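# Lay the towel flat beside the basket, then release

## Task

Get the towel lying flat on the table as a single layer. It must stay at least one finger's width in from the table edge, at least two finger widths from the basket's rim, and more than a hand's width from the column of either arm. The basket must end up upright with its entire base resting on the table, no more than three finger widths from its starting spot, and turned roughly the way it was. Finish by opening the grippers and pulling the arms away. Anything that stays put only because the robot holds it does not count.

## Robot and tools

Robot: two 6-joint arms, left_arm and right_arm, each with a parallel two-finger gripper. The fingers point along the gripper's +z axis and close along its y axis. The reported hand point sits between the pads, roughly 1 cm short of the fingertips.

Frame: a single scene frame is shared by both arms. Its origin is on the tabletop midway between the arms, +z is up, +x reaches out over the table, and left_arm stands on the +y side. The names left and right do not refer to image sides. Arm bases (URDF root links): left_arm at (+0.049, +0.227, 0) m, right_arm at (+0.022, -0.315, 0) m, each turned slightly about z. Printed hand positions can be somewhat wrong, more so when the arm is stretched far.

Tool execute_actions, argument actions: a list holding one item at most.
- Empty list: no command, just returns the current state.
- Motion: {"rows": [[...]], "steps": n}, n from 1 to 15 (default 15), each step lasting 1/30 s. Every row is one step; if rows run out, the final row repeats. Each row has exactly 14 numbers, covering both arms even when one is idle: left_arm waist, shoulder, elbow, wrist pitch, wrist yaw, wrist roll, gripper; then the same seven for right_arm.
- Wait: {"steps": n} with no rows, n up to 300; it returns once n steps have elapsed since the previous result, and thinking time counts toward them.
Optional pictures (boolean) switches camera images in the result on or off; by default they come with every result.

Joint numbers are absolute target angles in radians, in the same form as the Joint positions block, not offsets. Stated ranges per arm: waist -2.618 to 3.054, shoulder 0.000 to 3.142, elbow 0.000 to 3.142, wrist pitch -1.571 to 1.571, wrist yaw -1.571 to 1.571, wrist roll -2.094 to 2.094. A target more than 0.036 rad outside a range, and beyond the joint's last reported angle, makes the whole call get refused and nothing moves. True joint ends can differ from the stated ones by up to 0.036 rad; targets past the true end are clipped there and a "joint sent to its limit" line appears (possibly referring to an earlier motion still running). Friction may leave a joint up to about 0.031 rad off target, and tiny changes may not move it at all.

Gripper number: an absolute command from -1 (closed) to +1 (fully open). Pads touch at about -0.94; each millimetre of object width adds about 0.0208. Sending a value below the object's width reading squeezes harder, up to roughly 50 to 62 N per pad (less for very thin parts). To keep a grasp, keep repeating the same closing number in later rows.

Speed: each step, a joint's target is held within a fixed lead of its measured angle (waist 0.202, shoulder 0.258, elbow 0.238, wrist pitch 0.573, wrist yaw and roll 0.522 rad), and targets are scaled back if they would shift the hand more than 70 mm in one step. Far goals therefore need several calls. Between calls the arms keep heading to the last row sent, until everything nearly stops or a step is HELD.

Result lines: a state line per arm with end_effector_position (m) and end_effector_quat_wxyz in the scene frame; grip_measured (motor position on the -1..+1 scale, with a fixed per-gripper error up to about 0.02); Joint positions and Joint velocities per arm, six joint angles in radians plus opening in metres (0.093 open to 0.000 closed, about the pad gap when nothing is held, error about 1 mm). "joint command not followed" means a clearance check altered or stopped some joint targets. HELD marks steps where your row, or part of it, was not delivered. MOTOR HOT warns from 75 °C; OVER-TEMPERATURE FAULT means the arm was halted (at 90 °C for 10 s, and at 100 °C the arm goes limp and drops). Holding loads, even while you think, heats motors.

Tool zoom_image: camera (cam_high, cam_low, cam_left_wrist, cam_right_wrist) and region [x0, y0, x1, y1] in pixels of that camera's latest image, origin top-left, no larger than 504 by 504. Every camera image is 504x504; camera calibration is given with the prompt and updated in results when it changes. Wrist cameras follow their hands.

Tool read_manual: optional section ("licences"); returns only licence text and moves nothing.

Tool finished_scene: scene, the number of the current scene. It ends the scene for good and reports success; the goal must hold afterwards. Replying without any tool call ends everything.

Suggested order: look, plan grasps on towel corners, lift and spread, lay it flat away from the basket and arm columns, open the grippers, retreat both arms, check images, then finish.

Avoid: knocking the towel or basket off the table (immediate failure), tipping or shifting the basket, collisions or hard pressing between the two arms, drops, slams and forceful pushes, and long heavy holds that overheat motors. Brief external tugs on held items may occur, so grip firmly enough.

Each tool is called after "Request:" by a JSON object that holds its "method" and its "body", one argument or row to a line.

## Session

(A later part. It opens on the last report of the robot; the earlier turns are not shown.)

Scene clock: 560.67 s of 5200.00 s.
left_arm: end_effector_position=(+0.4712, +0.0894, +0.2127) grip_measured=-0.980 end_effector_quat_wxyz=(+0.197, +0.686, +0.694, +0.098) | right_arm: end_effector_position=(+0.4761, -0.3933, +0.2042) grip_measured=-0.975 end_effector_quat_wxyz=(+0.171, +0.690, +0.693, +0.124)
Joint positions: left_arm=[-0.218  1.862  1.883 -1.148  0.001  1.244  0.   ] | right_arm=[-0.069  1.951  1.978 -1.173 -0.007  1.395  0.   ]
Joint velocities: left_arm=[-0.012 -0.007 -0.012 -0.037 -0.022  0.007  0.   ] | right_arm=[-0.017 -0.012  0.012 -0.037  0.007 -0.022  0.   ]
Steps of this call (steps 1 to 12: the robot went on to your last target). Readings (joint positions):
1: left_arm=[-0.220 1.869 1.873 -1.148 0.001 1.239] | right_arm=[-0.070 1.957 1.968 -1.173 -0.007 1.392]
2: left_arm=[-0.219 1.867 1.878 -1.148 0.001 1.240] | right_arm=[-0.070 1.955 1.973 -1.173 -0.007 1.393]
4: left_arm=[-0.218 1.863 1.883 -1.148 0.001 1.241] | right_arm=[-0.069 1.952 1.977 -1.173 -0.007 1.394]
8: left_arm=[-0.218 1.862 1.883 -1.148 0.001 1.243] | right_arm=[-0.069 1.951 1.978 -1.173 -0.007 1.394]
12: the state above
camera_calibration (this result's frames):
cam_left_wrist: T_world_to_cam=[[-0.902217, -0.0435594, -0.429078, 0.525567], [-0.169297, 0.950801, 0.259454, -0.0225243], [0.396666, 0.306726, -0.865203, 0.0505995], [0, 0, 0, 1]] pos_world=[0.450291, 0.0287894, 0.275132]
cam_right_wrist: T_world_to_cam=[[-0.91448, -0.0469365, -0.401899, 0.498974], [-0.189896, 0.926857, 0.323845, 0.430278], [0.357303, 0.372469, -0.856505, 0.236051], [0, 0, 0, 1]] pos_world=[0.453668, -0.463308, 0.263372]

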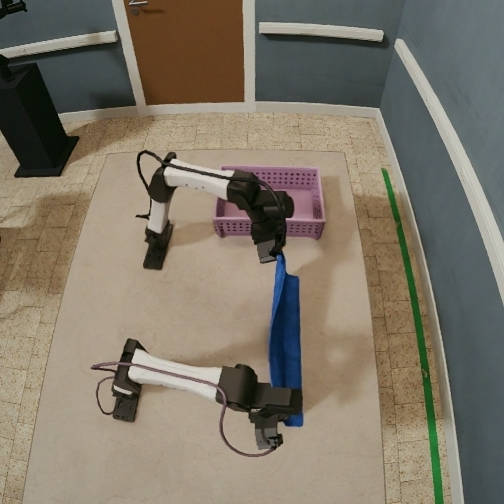

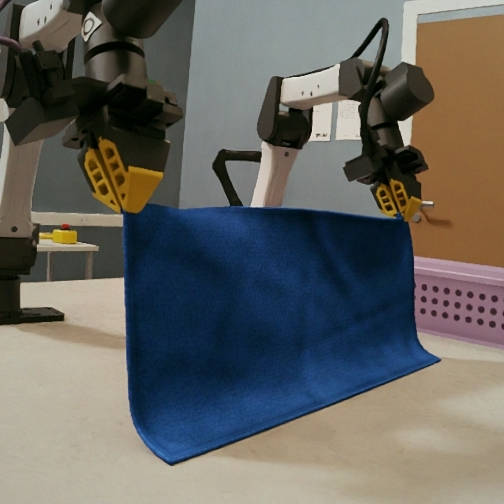

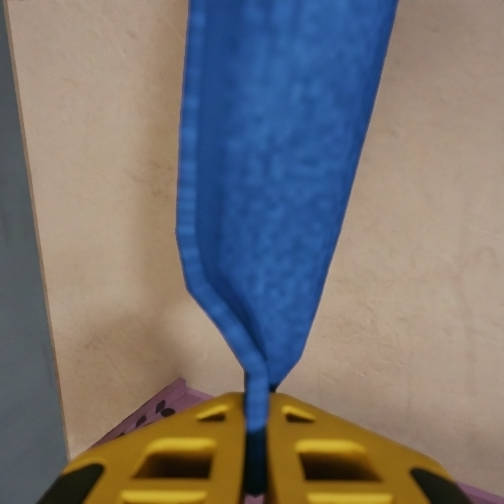

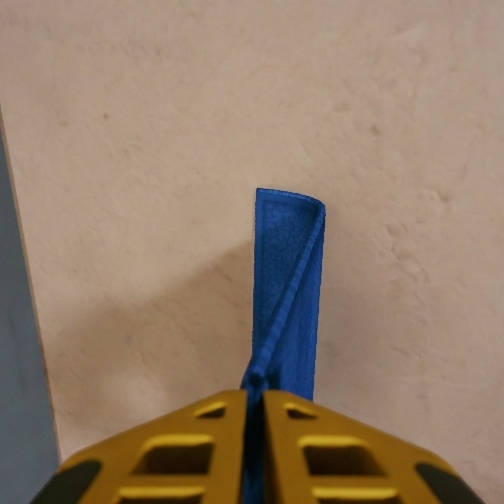

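Request:
{"method": "execute_actions", "body": {
  "actions": [
    {"rows": [[-0.228,1.835,1.844,-1.125,0,1.243,-1,-0.076,1.916,1.937,-1.142,0,1.394,-1],[-0.231,1.825,1.823,-1.111,0,1.241,-1,-0.078,1.905,1.914,-1.124,0,1.392,-1],[-0.233,1.815,1.803,-1.096,0,1.238,-1,-0.079,1.894,1.891,-1.106,0,1.391,-1],[-0.236,1.805,1.782,-1.089,0,1.236,-1,-0.081,1.883,1.868,-1.097,0,1.389,-1],[-0.239,1.795,1.761,-1.082,0,1.234,-1,-0.082,1.872,1.845,-1.088,0,1.388,-1],[-0.242,1.786,1.74,-1.075,0,1.232,-1,-0.084,1.862,1.822,-1.079,0,1.387,-1],[-0.245,1.776,1.719,-1.067,0,1.23,-1,-0.085,1.851,1.799,-1.07,0,1.385,-1],[-0.247,1.766,1.699,-1.06,0,1.227,-1,-0.087,1.84,1.776,-1.061,0,1.384,-1],[-0.25,1.756,1.678,-1.053,0,1.225,-1,-0.088,1.829,1.753,-1.053,0,1.382,-1],[-0.253,1.746,1.657,-1.045,0,1.223,-1,-0.09,1.818,1.73,-1.044,0,1.381,-1],[-0.256,1.736,1.636,-1.038,0,1.221,-1,-0.091,1.807,1.707,-1.035,0,1.38,-1],[-0.259,1.726,1.615,-1.031,0,1.219,-1,-0.093,1.796,1.684,-1.026,0,1.378,-1],[-0.261,1.716,1.595,-1.024,0,1.216,-1,-0.094,1.785,1.661,-1.017,0,1.377,-1],[-0.264,1.706,1.574,-1.016,0,1.214,-1,-0.096,1.774,1.638,-1.008,0,1.375,-1],[-0.267,1.696,1.553,-1.009,0,1.212,-1,-0.097,1.763,1.615,-0.999,0,1.374,-1]], "steps": 15}
  ],
  "pictures": false
}}

Request:
{"method": "execute_actions", "body": {
  "actions": [
    {"rows": [[-0.27,1.686,1.532,-1.002,0,1.21,-1,-0.099,1.752,1.592,-0.99,0,1.373,-1],[-0.273,1.676,1.511,-0.994,0,1.208,-1,-0.1,1.741,1.569,-0.981,0,1.371,-1],[-0.275,1.666,1.491,-0.987,0,1.205,-1,-0.102,1.73,1.546,-0.972,0,1.37,-1],[-0.278,1.657,1.47,-0.98,0,1.203,-1,-0.103,1.72,1.523,-0.963,0,1.368,-1],[-0.281,1.647,1.449,-0.973,0,1.201,-1,-0.105,1.709,1.5,-0.954,0,1.367,-1],[-0.284,1.637,1.428,-0.965,0,1.199,-1,-0.106,1.698,1.477,-0.945,0,1.366,-1],[-0.287,1.627,1.407,-0.958,0,1.197,-1,-0.108,1.687,1.454,-0.936,0,1.364,-1],[-0.289,1.617,1.387,-0.949,0,1.194,-1,-0.109,1.676,1.431,-0.927,0,1.363,-1],[-0.292,1.607,1.366,-0.941,0,1.192,-1,-0.111,1.665,1.408,-0.918,0,1.361,-1],[-0.295,1.597,1.345,-0.932,0,1.19,-1,-0.112,1.654,1.385,-0.909,0,1.36,-1],[-0.299,1.589,1.326,-0.923,0,1.186,-1,-0.114,1.646,1.365,-0.9,0,1.358,-1],[-0.303,1.582,1.307,-0.915,0,1.182,-1,-0.116,1.638,1.346,-0.891,0,1.356,-1],[-0.306,1.574,1.288,-0.906,0,1.178,-1,-0.118,1.63,1.326,-0.882,0,1.353,-1],[-0.31,1.566,1.269,-0.898,0,1.174,-1,-0.12,1.622,1.306,-0.873,0,1.351,-1],[-0.314,1.558,1.25,-0.889,0,1.17,-1,-0.123,1.614,1.286,-0.864,0,1.349,-1]], "steps": 15}
  ]
}}

Request:
{"method": "execute_actions", "body": {
  "actions": [
    {"rows": [[-0.318,1.551,1.23,-0.88,0,1.166,-1,-0.125,1.606,1.267,-0.855,0,1.347,-1],[-0.321,1.543,1.211,-0.872,0,1.162,-1,-0.127,1.598,1.247,-0.846,0,1.344,-1],[-0.325,1.535,1.192,-0.863,0,1.158,-1,-0.129,1.59,1.227,-0.837,0,1.342,-1],[-0.329,1.527,1.173,-0.854,0,1.154,-1,-0.131,1.582,1.207,-0.827,0,1.34,-1],[-0.333,1.52,1.154,-0.846,0,1.15,-1,-0.133,1.574,1.188,-0.818,0,1.338,-1],[-0.336,1.512,1.135,-0.837,0,1.146,-1,-0.135,1.566,1.168,-0.809,0,1.335,-1],[-0.34,1.504,1.116,-0.828,0,1.142,-1,-0.137,1.557,1.148,-0.8,0,1.333,-1],[-0.344,1.496,1.097,-0.82,0,1.138,-1,-0.139,1.549,1.128,-0.791,0,1.331,-1],[-0.348,1.489,1.078,-0.811,0,1.134,-1,-0.141,1.541,1.109,-0.782,0,1.329,-1],[-0.351,1.481,1.059,-0.802,0,1.13,-1,-0.144,1.533,1.089,-0.773,0,1.326,-1],[-0.355,1.473,1.039,-0.794,0,1.126,-1,-0.146,1.525,1.069,-0.764,0,1.324,-1],[-0.359,1.465,1.02,-0.785,0,1.122,-1,-0.148,1.517,1.049,-0.755,0,1.322,-1],[-0.363,1.458,1.001,-0.776,0,1.118,-1,-0.15,1.509,1.03,-0.745,0,1.32,-1],[-0.366,1.45,0.982,-0.766,0,1.114,-1,-0.152,1.501,1.01,-0.735,0,1.317,-1],[-0.37,1.442,0.963,-0.756,0,1.11,-1,-0.154,1.493,0.99,-0.725,0,1.315,-1]], "steps": 15}
  ],
  "pictures": false
}}

Request:
{"method": "execute_actions", "body": {
  "actions": [
    {"rows": [[-0.376,1.437,0.946,-0.747,0,1.105,-1,-0.157,1.487,0.972,-0.715,0,1.312,-1],[-0.381,1.431,0.928,-0.737,0,1.099,-1,-0.16,1.481,0.954,-0.705,0,1.309,-1],[-0.386,1.425,0.911,-0.728,0,1.094,-1,-0.163,1.475,0.935,-0.695,0,1.306,-1],[-0.392,1.42,0.894,-0.718,0,1.089,-1,-0.166,1.469,0.917,-0.686,0,1.303,-1],[-0.397,1.414,0.876,-0.709,0,1.083,-1,-0.169,1.463,0.899,-0.676,0,1.3,-1],[-0.403,1.409,0.859,-0.699,0,1.078,-1,-0.172,1.457,0.88,-0.666,0,1.297,-1],[-0.408,1.403,0.842,-0.69,0,1.073,-1,-0.175,1.451,0.862,-0.656,0,1.294,-1],[-0.414,1.398,0.824,-0.68,0,1.067,-1,-0.178,1.445,0.844,-0.646,0,1.291,-1],[-0.419,1.392,0.807,-0.671,0,1.062,-1,-0.181,1.438,0.826,-0.636,0,1.288,-1],[-0.425,1.387,0.79,-0.661,0,1.057,-1,-0.184,1.432,0.807,-0.626,0,1.285,-1],[-0.43,1.381,0.772,-0.652,0,1.051,-1,-0.187,1.426,0.789,-0.616,0,1.282,-1],[-0.436,1.376,0.755,-0.642,0,1.046,-1,-0.19,1.42,0.771,-0.606,0,1.279,-1],[-0.441,1.37,0.738,-0.642,0,1.041,-1,-0.193,1.414,0.753,-0.606,0,1.276,-1],[-0.447,1.365,0.72,-0.642,0,1.035,-1,-0.196,1.408,0.734,-0.606,0,1.273,-1],[-0.452,1.359,0.703,-0.642,0,1.03,-1,-0.199,1.402,0.716,-0.606,0,1.27,-1]], "steps": 15}
  ],
  "pictures": false
}}

Request:
{"method": "execute_actions", "body": {
  "actions": [
    {"steps": 12}
  ]
}}

Scene clock: 616.83 s of 5200.00 s.
left_arm: end_effector_position=(+0.4325, +0.0861, +0.1806) grip_measured=-0.980 end_effector_quat_wxyz=(+0.180, +0.695, +0.691, +0.084) | right_arm: end_effector_position=(+0.4370, -0.3922, +0.1697) grip_measured=-0.975 end_effector_quat_wxyz=(+0.152, +0.695, +0.695, +0.108)
Joint positions: left_arm=[-0.255  1.735  1.614 -1.049  0.001  1.225  0.   ] | right_arm=[-0.083  1.811  1.671 -1.056 -0.007  1.386  0.   ]
Joint velocities: left_arm=[-0.071 -0.305 -0.593  0.154  0.11  -0.081  0.   ] | right_arm=[-0.066 -0.31  -0.618  0.183  0.051 -0.022  0.   ]
Steps of this call (steps 1 to 30: the robot went on to your last target; steps 31 to 120: nothing new was sent; then 51.67 s passed at rest; steps 121 to 135: all 15 steps of this action). Readings (joint positions):
121: left_arm=[-0.218 1.862 1.883 -1.147 0.001 1.244] | right_arm=[-0.069 1.950 1.973 -1.169 -0.007 1.395]
122: left_arm=[-0.218 1.859 1.877 -1.139 0.001 1.244] | right_arm=[-0.069 1.946 1.962 -1.162 -0.007 1.395]
124: left_arm=[-0.221 1.843 1.844 -1.121 0.001 1.243] | right_arm=[-0.069 1.929 1.925 -1.144 -0.007 1.395]
128: left_arm=[-0.234 1.803 1.760 -1.096 0.001 1.238] | right_arm=[-0.070 1.888 1.833 -1.114 -0.007 1.394]
135: the state above

Scene clock: 617.33 s of 5200.00 s.
left_arm: end_effector_position=(+0.3828, +0.0870, +0.1392) grip_measured=-0.980 end_effector_quat_wxyz=(+0.162, +0.701, +0.691, +0.067) | right_arm: end_effector_position=(+0.3863, -0.3916, +0.1281) grip_measured=-0.975 end_effector_quat_wxyz=(+0.136, +0.698, +0.697, +0.093)
Joint positions: left_arm=[-0.3    1.592  1.309 -0.934  0.001  1.189  0.   ] | right_arm=[-0.106  1.655  1.339 -0.923 -0.007  1.363  0.   ]
Joint velocities: left_arm=[-0.11  -0.227 -0.54   0.271 -0.066 -0.051  0.   ] | right_arm=[-0.051 -0.227 -0.545  0.198 -0.022 -0.066  0.   ]
Steps of this call (steps 1 to 15: all 15 steps of this action). Readings (joint positions):
1: left_arm=[-0.257 1.725 1.593 -1.042 0.001 1.223] | right_arm=[-0.085 1.800 1.649 -1.047 -0.007 1.384]
2: left_arm=[-0.260 1.714 1.573 -1.035 0.001 1.221] | right_arm=[-0.086 1.788 1.626 -1.039 -0.007 1.383]
4: left_arm=[-0.265 1.694 1.531 -1.020 0.001 1.217] | right_arm=[-0.089 1.766 1.580 -1.021 -0.007 1.380]
8: left_arm=[-0.277 1.655 1.448 -0.990 0.001 1.208] | right_arm=[-0.095 1.723 1.489 -0.984 -0.007 1.375]
15: the state above
camera_calibration (this result's frames):
cam_left_wrist: T_world_to_cam=[[-0.938748, -0.0102618, -0.344451, 0.413514], [-0.114426, 0.952125, 0.283485, -0.0406187], [0.325051, 0.305536, -0.89498, 0.0544754], [0, 0, 0, 1]] pos_world=[0.365831, 0.0262734, 0.202705]
cam_right_wrist: T_world_to_cam=[[-0.948303, -0.0372902, -0.315168, 0.392074], [-0.151307, 0.926068, 0.345694, 0.418229], [0.278976, 0.37551, -0.883835, 0.237284], [0, 0, 0, 1]] pos_world=[0.36889, -0.46179, 0.18871]

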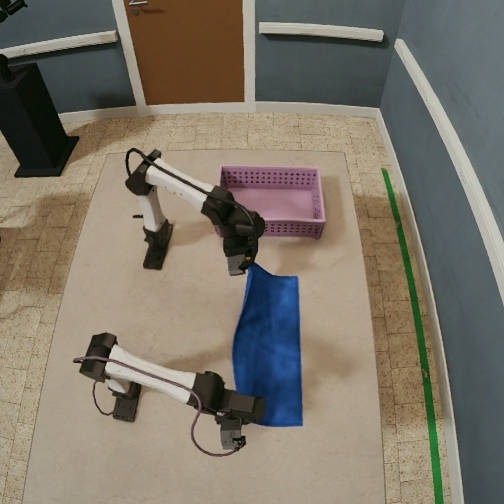

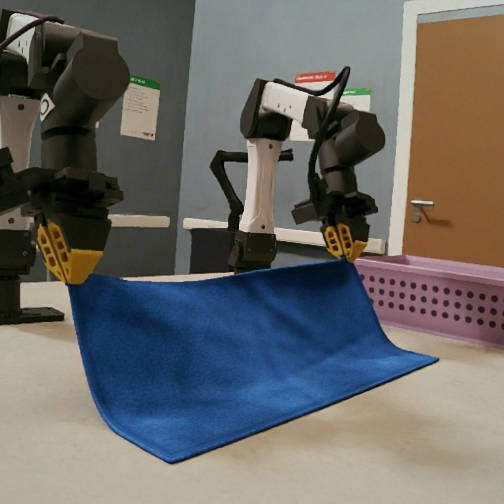

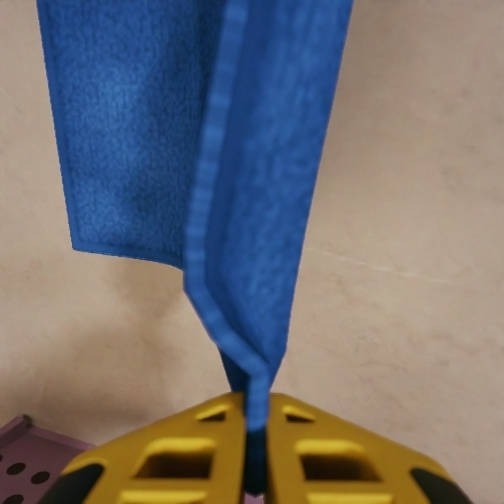

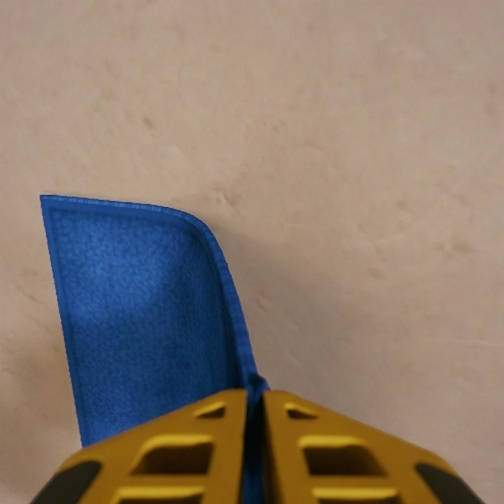

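Scene clock: 617.83 s of 5200.00 s.
left_arm: end_effector_position=(+0.3340, +0.0882, +0.0921) grip_measured=-0.980 end_effector_quat_wxyz=(+0.148, +0.703, +0.694, +0.052) | right_arm: end_effector_position=(+0.3378, -0.3920, +0.0830) grip_measured=-0.975 end_effector_quat_wxyz=(+0.125, +0.700, +0.699, +0.080)
Joint positions: left_arm=[-0.356  1.477  1.022 -0.802  0.001  1.131  0.   ] | right_arm=[-0.139  1.534  1.043 -0.783 -0.007  1.331  0.   ]
Joint velocities: left_arm=[-0.115 -0.212 -0.54   0.227  0.051 -0.11   0.   ] | right_arm=[-0.051 -0.217 -0.569  0.198  0.007 -0.007  0.   ]
Steps of this call (steps 1 to 15: all 15 steps of this action). Readings (joint positions):
1: left_arm=[-0.303 1.584 1.290 -0.925 0.001 1.185] | right_arm=[-0.109 1.647 1.319 -0.913 -0.007 1.361]
2: left_arm=[-0.307 1.577 1.271 -0.916 0.001 1.182] | right_arm=[-0.111 1.639 1.299 -0.904 -0.007 1.359]
4: left_arm=[-0.314 1.562 1.232 -0.899 0.001 1.174] | right_arm=[-0.116 1.624 1.260 -0.885 -0.007 1.355]
8: left_arm=[-0.329 1.531 1.156 -0.864 0.001 1.159] | right_arm=[-0.124 1.591 1.181 -0.848 -0.007 1.346]
15: the state above

Scene clock: 618.33 s of 5200.00 s.
left_arm: end_effector_position=(+0.2832, +0.0891, +0.0441) grip_measured=-0.980 end_effector_quat_wxyz=(+0.132, +0.707, +0.694, +0.035) | right_arm: end_effector_position=(+0.2868, -0.3919, +0.0355) grip_measured=-0.975 end_effector_quat_wxyz=(+0.111, +0.702, +0.700, +0.065)
Joint positions: left_arm=[-0.435  1.39   0.761 -0.668  0.001  1.057  0.   ] | right_arm=[-0.183  1.439  0.768 -0.643 -0.007  1.288  0.   ]
Joint velocities: left_arm=[-0.159 -0.164 -0.491  0.198 -0.022 -0.183  0.   ] | right_arm=[-0.09  -0.173 -0.505  0.139  0.007 -0.095  0.   ]
Steps of this call (steps 1 to 15: all 15 steps of this action). Readings (joint positions):
1: left_arm=[-0.360 1.469 1.004 -0.793 0.001 1.127] | right_arm=[-0.141 1.526 1.024 -0.774 -0.007 1.328]
2: left_arm=[-0.364 1.463 0.985 -0.784 0.001 1.123] | right_arm=[-0.143 1.519 1.005 -0.764 -0.007 1.326]
4: left_arm=[-0.374 1.450 0.950 -0.766 0.001 1.114] | right_arm=[-0.149 1.506 0.968 -0.745 -0.007 1.320]
8: left_arm=[-0.396 1.428 0.881 -0.727 0.001 1.093] | right_arm=[-0.161 1.482 0.894 -0.705 -0.007 1.309]
15: the state above

Scene clock: 618.73 s of 5200.00 s.
left_arm: end_effector_position=(+0.2754, +0.0909, +0.0368) grip_measured=-0.980 end_effector_quat_wxyz=(+0.125, +0.703, +0.699, +0.031) | right_arm: end_effector_position=(+0.2789, -0.3911, +0.0284) grip_measured=-0.975 end_effector_quat_wxyz=(+0.106, +0.701, +0.703, +0.061)
Joint positions: left_arm=[-0.444  1.383  0.728 -0.656  0.001  1.036  0.   ] | right_arm=[-0.188  1.431  0.733 -0.628 -0.007  1.277  0.   ]
Joint velocities: left_arm=[-0.002  0.007 -0.012  0.007 -0.007 -0.037  0.   ] | right_arm=[-0.002 -0.002  0.017 -0.051 -0.051 -0.007  0.   ]
Steps of this call (steps 1 to 12: the robot went on to your last target). Readings (joint positions):
1: left_arm=[-0.439 1.385 0.747 -0.667 0.001 1.052] | right_arm=[-0.185 1.434 0.753 -0.641 -0.007 1.286]
2: left_arm=[-0.442 1.383 0.736 -0.667 0.001 1.049] | right_arm=[-0.187 1.431 0.742 -0.641 -0.007 1.284]
4: left_arm=[-0.444 1.383 0.728 -0.666 0.001 1.044] | right_arm=[-0.188 1.431 0.734 -0.640 -0.007 1.282]
8: left_arm=[-0.444 1.383 0.728 -0.659 0.001 1.039] | right_arm=[-0.188 1.431 0.733 -0.632 -0.007 1.278]
12: the state above
camera_calibration (this result's frames):
cam_left_wrist: T_world_to_cam=[[-0.969598, -0.0112339, -0.244447, 0.282318], [-0.0854897, 0.951552, 0.295365, -0.0359797], [0.229286, 0.307283, -0.923583, 0.0238151], [0, 0, 0, 1]] pos_world=[0.265199, 0.0300901, 0.101634]
cam_right_wrist: T_world_to_cam=[[-0.972513, -0.0386485, -0.229618, 0.26262], [-0.120771, 0.926838, 0.355508, 0.427544], [0.199078, 0.373468, -0.90603, 0.201034], [0, 0, 0, 1]] pos_world=[0.267015, -0.461194, 0.090449]

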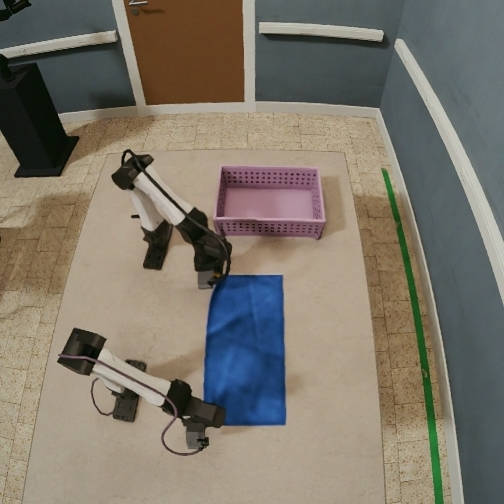

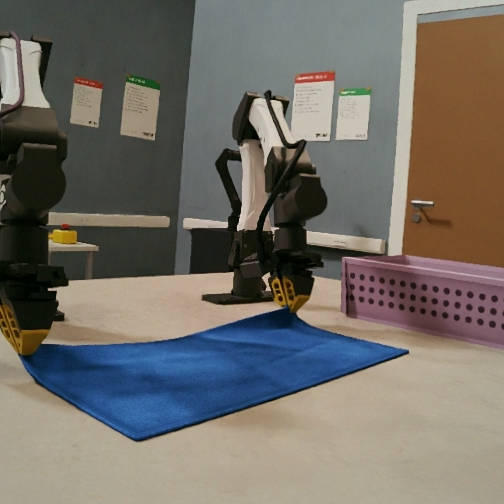

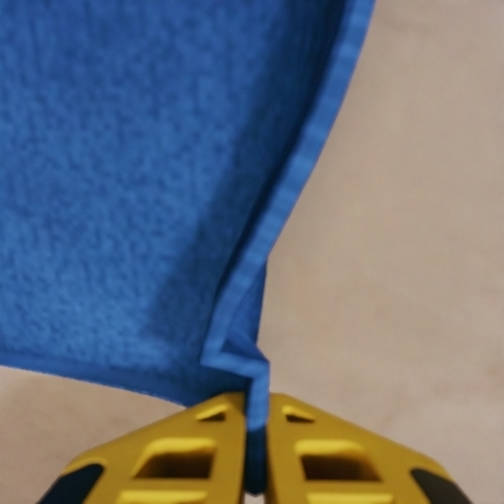

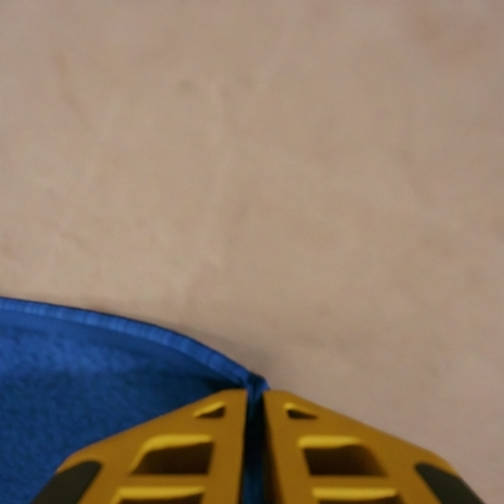

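Request:
{"method": "execute_actions", "body": {
  "actions": [
    {"rows": [[-0.452,1.359,0.703,-0.642,0,1.03,-1,-0.204,1.402,0.716,-0.606,0,1.27,-1],[-0.452,1.359,0.703,-0.642,0,1.03,-1,-0.209,1.402,0.716,-0.606,0,1.27,-1],[-0.452,1.359,0.703,-0.642,0,1.03,-1,-0.214,1.402,0.716,-0.606,0,1.27,-1],[-0.452,1.359,0.703,-0.642,0,1.03,-1,-0.218,1.402,0.716,-0.606,0,1.27,-1],[-0.452,1.359,0.703,-0.642,0,1.03,-1,-0.218,1.402,0.716,-0.606,0,1.27,-1],[-0.452,1.359,0.703,-0.642,0,1.03,-1,-0.218,1.402,0.716,-0.606,0,1.27,-1],[-0.452,1.359,0.703,-0.642,0,1.03,-1,-0.218,1.402,0.716,-0.606,0,1.27,-1],[-0.452,1.359,0.703,-0.642,0,1.03,-0.9,-0.218,1.402,0.716,-0.606,0,1.27,-0.9],[-0.452,1.359,0.703,-0.642,0,1.03,-0.8,-0.218,1.402,0.716,-0.606,0,1.27,-0.8],[-0.452,1.359,0.703,-0.642,0,1.03,-0.65,-0.218,1.402,0.716,-0.606,0,1.27,-0.65],[-0.452,1.359,0.703,-0.642,0,1.03,-0.5,-0.218,1.402,0.716,-0.606,0,1.27,-0.5],[-0.452,1.359,0.703,-0.642,0,1.03,-0.35,-0.218,1.402,0.716,-0.606,0,1.27,-0.35],[-0.452,1.359,0.703,-0.642,0,1.03,-0.2,-0.218,1.402,0.716,-0.606,0,1.27,-0.2],[-0.452,1.359,0.703,-0.642,0,1.03,-0.05,-0.218,1.402,0.716,-0.606,0,1.27,-0.05],[-0.452,1.359,0.703,-0.642,0,1.03,0.1,-0.218,1.402,0.716,-0.606,0,1.27,0.1]], "steps": 15}
  ],
  "pictures": false
}}

Request:
{"method": "execute_actions", "body": {
  "actions": [
    {"steps": 10}
  ]
}}

Scene clock: 626.60 s of 5200.00 s.
left_arm: end_effector_position=(+0.2762, +0.0904, +0.0371) grip_measured=+0.026 end_effector_quat_wxyz=(+0.127, +0.703, +0.699, +0.032) | right_arm: end_effector_position=(+0.2782, -0.3959, +0.0285) grip_measured=+0.026 end_effector_quat_wxyz=(+0.108, +0.707, +0.697, +0.061)
Joint positions: left_arm=[-0.444  1.383  0.728 -0.652  0.001  1.035  0.046] | right_arm=[-0.206  1.431  0.733 -0.625 -0.007  1.276  0.046]
Joint velocities: left_arm=[-0.027 -0.012 -0.007  0.022 -0.007  0.022  0.149] | right_arm=[-0.007 -0.007 -0.012 -0.037 -0.022 -0.037  0.149]
Steps of this call (steps 1 to 30: the robot went on to your last target; steps 31 to 120: nothing new was sent; then 3.37 s passed at rest; steps 121 to 135: all 15 steps of this action). Readings (joint positions):
121: left_arm=[-0.444 1.383 0.728 -0.655 0.001 1.035] | right_arm=[-0.188 1.431 0.733 -0.626 -0.007 1.276]
122: left_arm=[-0.444 1.383 0.728 -0.655 0.001 1.035] | right_arm=[-0.190 1.431 0.733 -0.626 -0.007 1.276]
124: left_arm=[-0.444 1.383 0.728 -0.655 0.001 1.035] | right_arm=[-0.197 1.431 0.733 -0.626 -0.007 1.276]
128: left_arm=[-0.444 1.383 0.728 -0.652 0.001 1.035] | right_arm=[-0.206 1.431 0.733 -0.626 -0.007 1.276]
135: the state above

Scene clock: 626.93 s of 5200.00 s.
left_arm: end_effector_position=(+0.2762, +0.0904, +0.0371) grip_measured=+0.099 end_effector_quat_wxyz=(+0.127, +0.703, +0.699, +0.032) | right_arm: end_effector_position=(+0.2784, -0.3959, +0.0286) grip_measured=+0.099 end_effector_quat_wxyz=(+0.108, +0.707, +0.697, +0.061)
Joint positions: left_arm=[-0.444  1.383  0.728 -0.652  0.001  1.035  0.05 ] | right_arm=[-0.206  1.431  0.733 -0.624 -0.007  1.276  0.05 ]
Joint velocities: left_arm=[-0.002  0.002 -0.017  0.037 -0.022  0.037  0.001] | right_arm=[-0.017 -0.007 -0.002 -0.022 -0.022 -0.081  0.001]
Steps of this call (steps 1 to 10: the robot went on to your last target). Readings (joint positions):
1: left_arm=[-0.444 1.383 0.728 -0.652 0.001 1.035] | right_arm=[-0.206 1.431 0.733 -0.624 -0.007 1.276]
2: left_arm=[-0.444 1.383 0.728 -0.652 0.001 1.035] | right_arm=[-0.206 1.431 0.733 -0.624 -0.007 1.276]
4: left_arm=[-0.444 1.383 0.728 -0.652 0.001 1.035] | right_arm=[-0.206 1.431 0.733 -0.624 -0.007 1.276]
8: left_arm=[-0.444 1.383 0.728 -0.652 0.001 1.035] | right_arm=[-0.206 1.431 0.733 -0.624 -0.007 1.276]
10: the state above
camera_calibration (this result's frames):
cam_left_wrist: T_world_to_cam=[[-0.968752, -0.0136551, -0.247654, 0.283298], [-0.0882261, 0.952151, 0.292617, -0.0347003], [0.231808, 0.305323, -0.923603, 0.0235014], [0, 0, 0, 1]] pos_world=[0.265936, 0.0297329, 0.10202]
cam_right_wrist: T_world_to_cam=[[-0.972192, -0.0233691, -0.233016, 0.268036], [-0.107116, 0.929198, 0.35372, 0.429012], [0.208252, 0.368844, -0.905862, 0.198738], [0, 0, 0, 1]] pos_world=[0.265149, -0.465676, 0.0907351]

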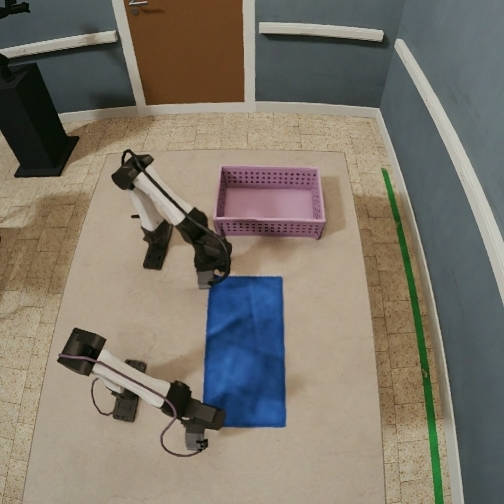

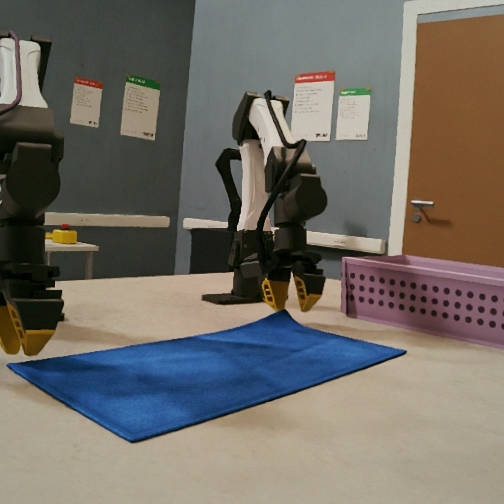

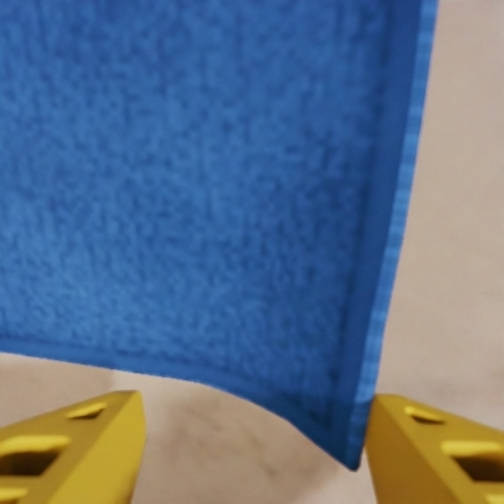

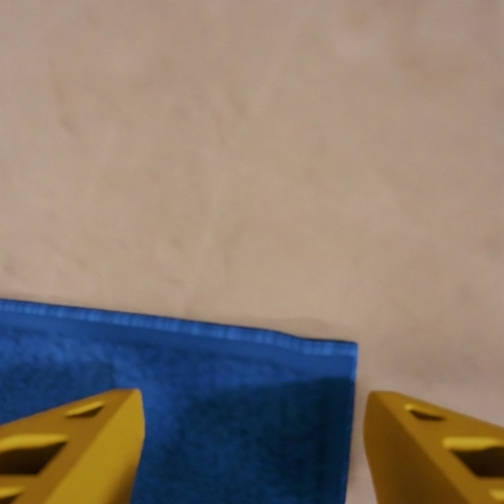

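Request:
{"method": "execute_actions", "body": {
  "actions": [
    {"rows": [[-0.452,1.359,0.72,-0.66,0,1.03,0.25,-0.218,1.402,0.73,-0.63,0,1.27,0.25],[-0.452,1.359,0.72,-0.67,0,1.03,0.4,-0.218,1.402,0.73,-0.64,0,1.27,0.4],[-0.452,1.359,0.72,-0.68,0,1.03,0.5,-0.218,1.402,0.73,-0.65,0,1.27,0.5],[-0.452,1.355,0.72,-0.69,0,1.03,0.5,-0.218,1.398,0.73,-0.66,0,1.27,0.5],[-0.452,1.345,0.725,-0.705,0,1.03,0.5,-0.218,1.388,0.735,-0.675,0,1.27,0.5],[-0.452,1.33,0.73,-0.72,0,1.03,0.5,-0.218,1.373,0.74,-0.69,0,1.27,0.5],[-0.452,1.312,0.736,-0.74,0,1.03,0.5,-0.218,1.354,0.746,-0.71,0,1.27,0.5],[-0.452,1.291,0.743,-0.76,0,1.03,0.5,-0.218,1.332,0.752,-0.731,0,1.27,0.5],[-0.452,1.268,0.75,-0.781,0,1.03,0.5,-0.218,1.308,0.759,-0.753,0,1.27,0.5],[-0.452,1.244,0.758,-0.803,0,1.03,0.5,-0.218,1.282,0.766,-0.776,0,1.27,0.5],[-0.452,1.219,0.766,-0.825,0,1.03,0.5,-0.218,1.255,0.773,-0.8,0,1.27,0.5],[-0.452,1.194,0.774,-0.848,0,1.03,0.5,-0.218,1.228,0.781,-0.824,0,1.27,0.5],[-0.452,1.169,0.782,-0.871,0,1.03,0.5,-0.218,1.201,0.789,-0.848,0,1.27,0.5],[-0.452,1.144,0.79,-0.894,0,1.03,0.5,-0.218,1.174,0.797,-0.872,0,1.27,0.5],[-0.452,1.119,0.798,-0.917,0,1.03,0.5,-0.218,1.147,0.805,-0.896,0,1.27,0.5]], "steps": 15}
  ],
  "pictures": false
}}

Request:
{"method": "execute_actions", "body": {
  "actions": [
    {"rows": [[-0.452,1.094,0.807,-0.94,0,1.03,0.5,-0.218,1.12,0.813,-0.92,0,1.27,0.5],[-0.452,1.069,0.816,-0.963,0,1.03,0.5,-0.218,1.093,0.821,-0.944,0,1.27,0.5],[-0.452,1.044,0.825,-0.986,0,1.03,0.5,-0.218,1.066,0.83,-0.968,0,1.27,0.5],[-0.452,1.019,0.834,-1.009,0,1.03,0.5,-0.218,1.039,0.838,-0.992,0,1.27,0.5],[-0.452,0.994,0.843,-1.032,0,1.03,0.5,-0.218,1.012,0.847,-1.016,0,1.27,0.5],[-0.452,0.969,0.852,-1.055,0,1.03,0.5,-0.218,0.985,0.855,-1.04,0,1.27,0.5],[-0.452,0.944,0.861,-1.078,0,1.03,0.5,-0.218,0.958,0.864,-1.064,0,1.27,0.5],[-0.452,0.919,0.87,-1.1,0,1.03,0.5,-0.218,0.931,0.872,-1.088,0,1.27,0.5],[-0.452,0.894,0.879,-1.12,0,1.03,0.5,-0.218,0.904,0.881,-1.112,0,1.27,0.5],[-0.452,0.87,0.888,-1.14,0,1.03,0.5,-0.218,0.878,0.889,-1.134,0,1.27,0.5],[-0.452,0.848,0.896,-1.158,0,1.03,0.5,-0.218,0.854,0.897,-1.154,0,1.27,0.5],[-0.452,0.828,0.904,-1.174,0,1.03,0.5,-0.218,0.832,0.904,-1.171,0,1.27,0.5],[-0.452,0.811,0.911,-1.187,0,1.03,0.5,-0.218,0.813,0.911,-1.185,0,1.27,0.5],[-0.452,0.798,0.916,-1.196,0,1.03,0.5,-0.218,0.799,0.916,-1.195,0,1.27,0.5],[-0.452,0.79,0.92,-1.2,0,1.03,0.5,-0.218,0.79,0.92,-1.2,0,1.27,0.5]], "steps": 15}
  ],
  "pictures": false
}}

Request:
{"method": "execute_actions", "body": {
  "actions": [
    {"steps": 10}
  ]
}}

Scene clock: 641.20 s of 5200.00 s.
left_arm: end_effector_position=(+0.2587, +0.1010, +0.0806) grip_measured=+0.499 end_effector_quat_wxyz=(+0.155, +0.700, +0.696, +0.039) | right_arm: end_effector_position=(+0.2590, -0.3897, +0.0755) grip_measured=+0.498 end_effector_quat_wxyz=(+0.135, +0.703, +0.694, +0.075)
Joint positions: left_arm=[-0.444  1.182  0.753 -0.821  0.001  1.035  0.069] | right_arm=[-0.206  1.217  0.758 -0.801 -0.007  1.276  0.069]
Joint velocities: left_arm=[ 0.002 -0.725  0.266 -0.579 -0.007  0.066 -0.   ] | right_arm=[-0.007 -0.789  0.266 -0.579 -0.022 -0.037 -0.001]
Steps of this call (steps 1 to 15: the robot went on to your last target; steps 16 to 110: nothing new was sent; then 10.10 s passed at rest; steps 111 to 125: all 15 steps of this action). Readings (joint positions):
111: left_arm=[-0.444 1.383 0.728 -0.652 0.001 1.035] | right_arm=[-0.206 1.431 0.733 -0.624 -0.007 1.276]
112: left_arm=[-0.444 1.383 0.728 -0.652 0.001 1.035] | right_arm=[-0.206 1.431 0.733 -0.625 -0.007 1.276]
114: left_arm=[-0.444 1.383 0.728 -0.657 0.001 1.035] | right_arm=[-0.206 1.431 0.733 -0.630 -0.007 1.276]
118: left_arm=[-0.444 1.349 0.728 -0.694 0.001 1.035] | right_arm=[-0.206 1.397 0.733 -0.669 -0.007 1.276]
125: the state above

Scene clock: 641.70 s of 5200.00 s.
left_arm: end_effector_position=(+0.2201, +0.1241, +0.1707) grip_measured=+0.499 end_effector_quat_wxyz=(+0.243, +0.686, +0.683, +0.061) | right_arm: end_effector_position=(+0.2112, -0.3744, +0.1687) grip_measured=+0.498 end_effector_quat_wxyz=(+0.217, +0.690, +0.681, +0.118)
Joint positions: left_arm=[-0.444  0.824  0.887 -1.126  0.001  1.034  0.069] | right_arm=[-0.206  0.829  0.884 -1.128 -0.007  1.276  0.069]
Joint velocities: left_arm=[-0.012 -0.437  0.193 -0.418 -0.007  0.022  0.001] | right_arm=[ 0.002 -0.466  0.168 -0.52  -0.051  0.066  0.   ]
Steps of this call (steps 1 to 15: all 15 steps of this action). Readings (joint positions):
1: left_arm=[-0.444 1.156 0.763 -0.841 0.001 1.035] | right_arm=[-0.206 1.190 0.768 -0.822 -0.007 1.276]
2: left_arm=[-0.444 1.130 0.773 -0.861 0.001 1.035] | right_arm=[-0.206 1.162 0.777 -0.843 -0.007 1.276]
4: left_arm=[-0.444 1.079 0.793 -0.903 0.001 1.035] | right_arm=[-0.206 1.106 0.795 -0.886 -0.007 1.276]
8: left_arm=[-0.444 0.979 0.829 -0.990 0.001 1.034] | right_arm=[-0.206 0.997 0.829 -0.978 -0.007 1.276]
15: the state above

Scene clock: 642.03 s of 5200.00 s.
left_arm: end_effector_position=(+0.2103, +0.1300, +0.1718) grip_measured=+0.499 end_effector_quat_wxyz=(+0.233, +0.688, +0.685, +0.058) | right_arm: end_effector_position=(+0.1990, -0.3705, +0.1696) grip_measured=+0.498 end_effector_quat_wxyz=(+0.206, +0.692, +0.683, +0.112)
Joint positions: left_arm=[-0.444  0.802  0.897 -1.181  0.001  1.034  0.069] | right_arm=[-0.206  0.805  0.894 -1.188 -0.007  1.276  0.069]
Joint velocities: left_arm=[ 0.012  0.002  0.002 -0.081 -0.081  0.007  0.   ] | right_arm=[-0.007  0.002 -0.007 -0.037  0.022 -0.081 -0.   ]
Steps of this call (steps 1 to 10: the robot went on to your last target). Readings (joint positions):
1: left_arm=[-0.444 0.812 0.892 -1.139 0.001 1.034] | right_arm=[-0.206 0.815 0.890 -1.142 -0.007 1.276]
2: left_arm=[-0.444 0.805 0.896 -1.148 0.001 1.034] | right_arm=[-0.206 0.808 0.893 -1.152 -0.007 1.276]
4: left_arm=[-0.444 0.802 0.897 -1.162 0.001 1.034] | right_arm=[-0.206 0.805 0.894 -1.167 -0.007 1.276]
8: left_arm=[-0.444 0.802 0.897 -1.177 0.001 1.034] | right_arm=[-0.206 0.805 0.894 -1.184 -0.007 1.276]
10: the state above
camera_calibration (this result's frames):
cam_left_wrist: T_world_to_cam=[[-0.904835, -0.0524252, -0.422522, 0.275011], [-0.131819, 0.978123, 0.16093, -0.0892205], [0.404842, 0.201312, -0.891951, 0.122858], [0, 0, 0, 1]] pos_world=[0.187341, 0.0769534, 0.24014]
cam_right_wrist: T_world_to_cam=[[-0.901229, -0.0461045, -0.430884, 0.235353], [-0.172657, 0.950196, 0.259455, 0.383818], [0.397462, 0.308224, -0.864304, 0.266466], [0, 0, 0, 1]] pos_world=[0.172466, -0.435982, 0.232134]

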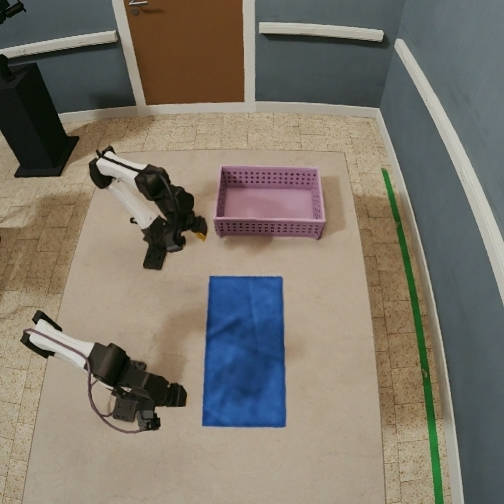

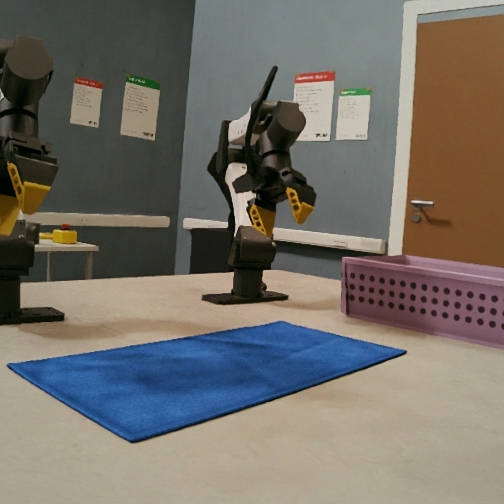

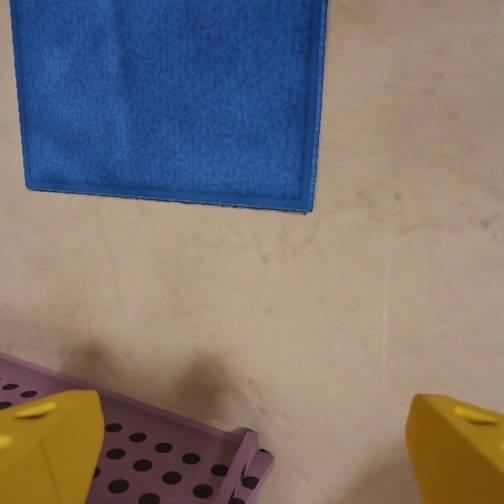

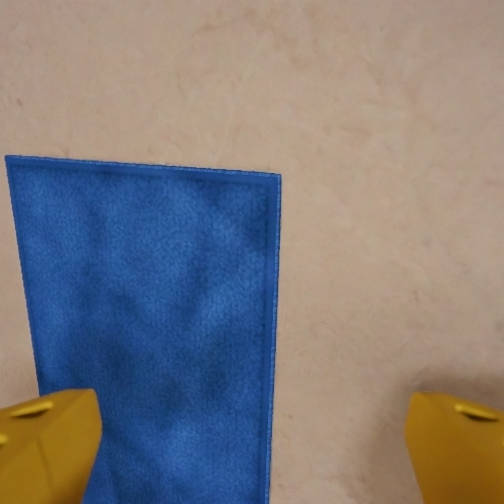

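The towel is flat in one layer, clear of everything, and the arms are retracted.

Request:
{"method": "finished_scene", "body": {
  "scene": 1
}}

The scene is finished: the task was done.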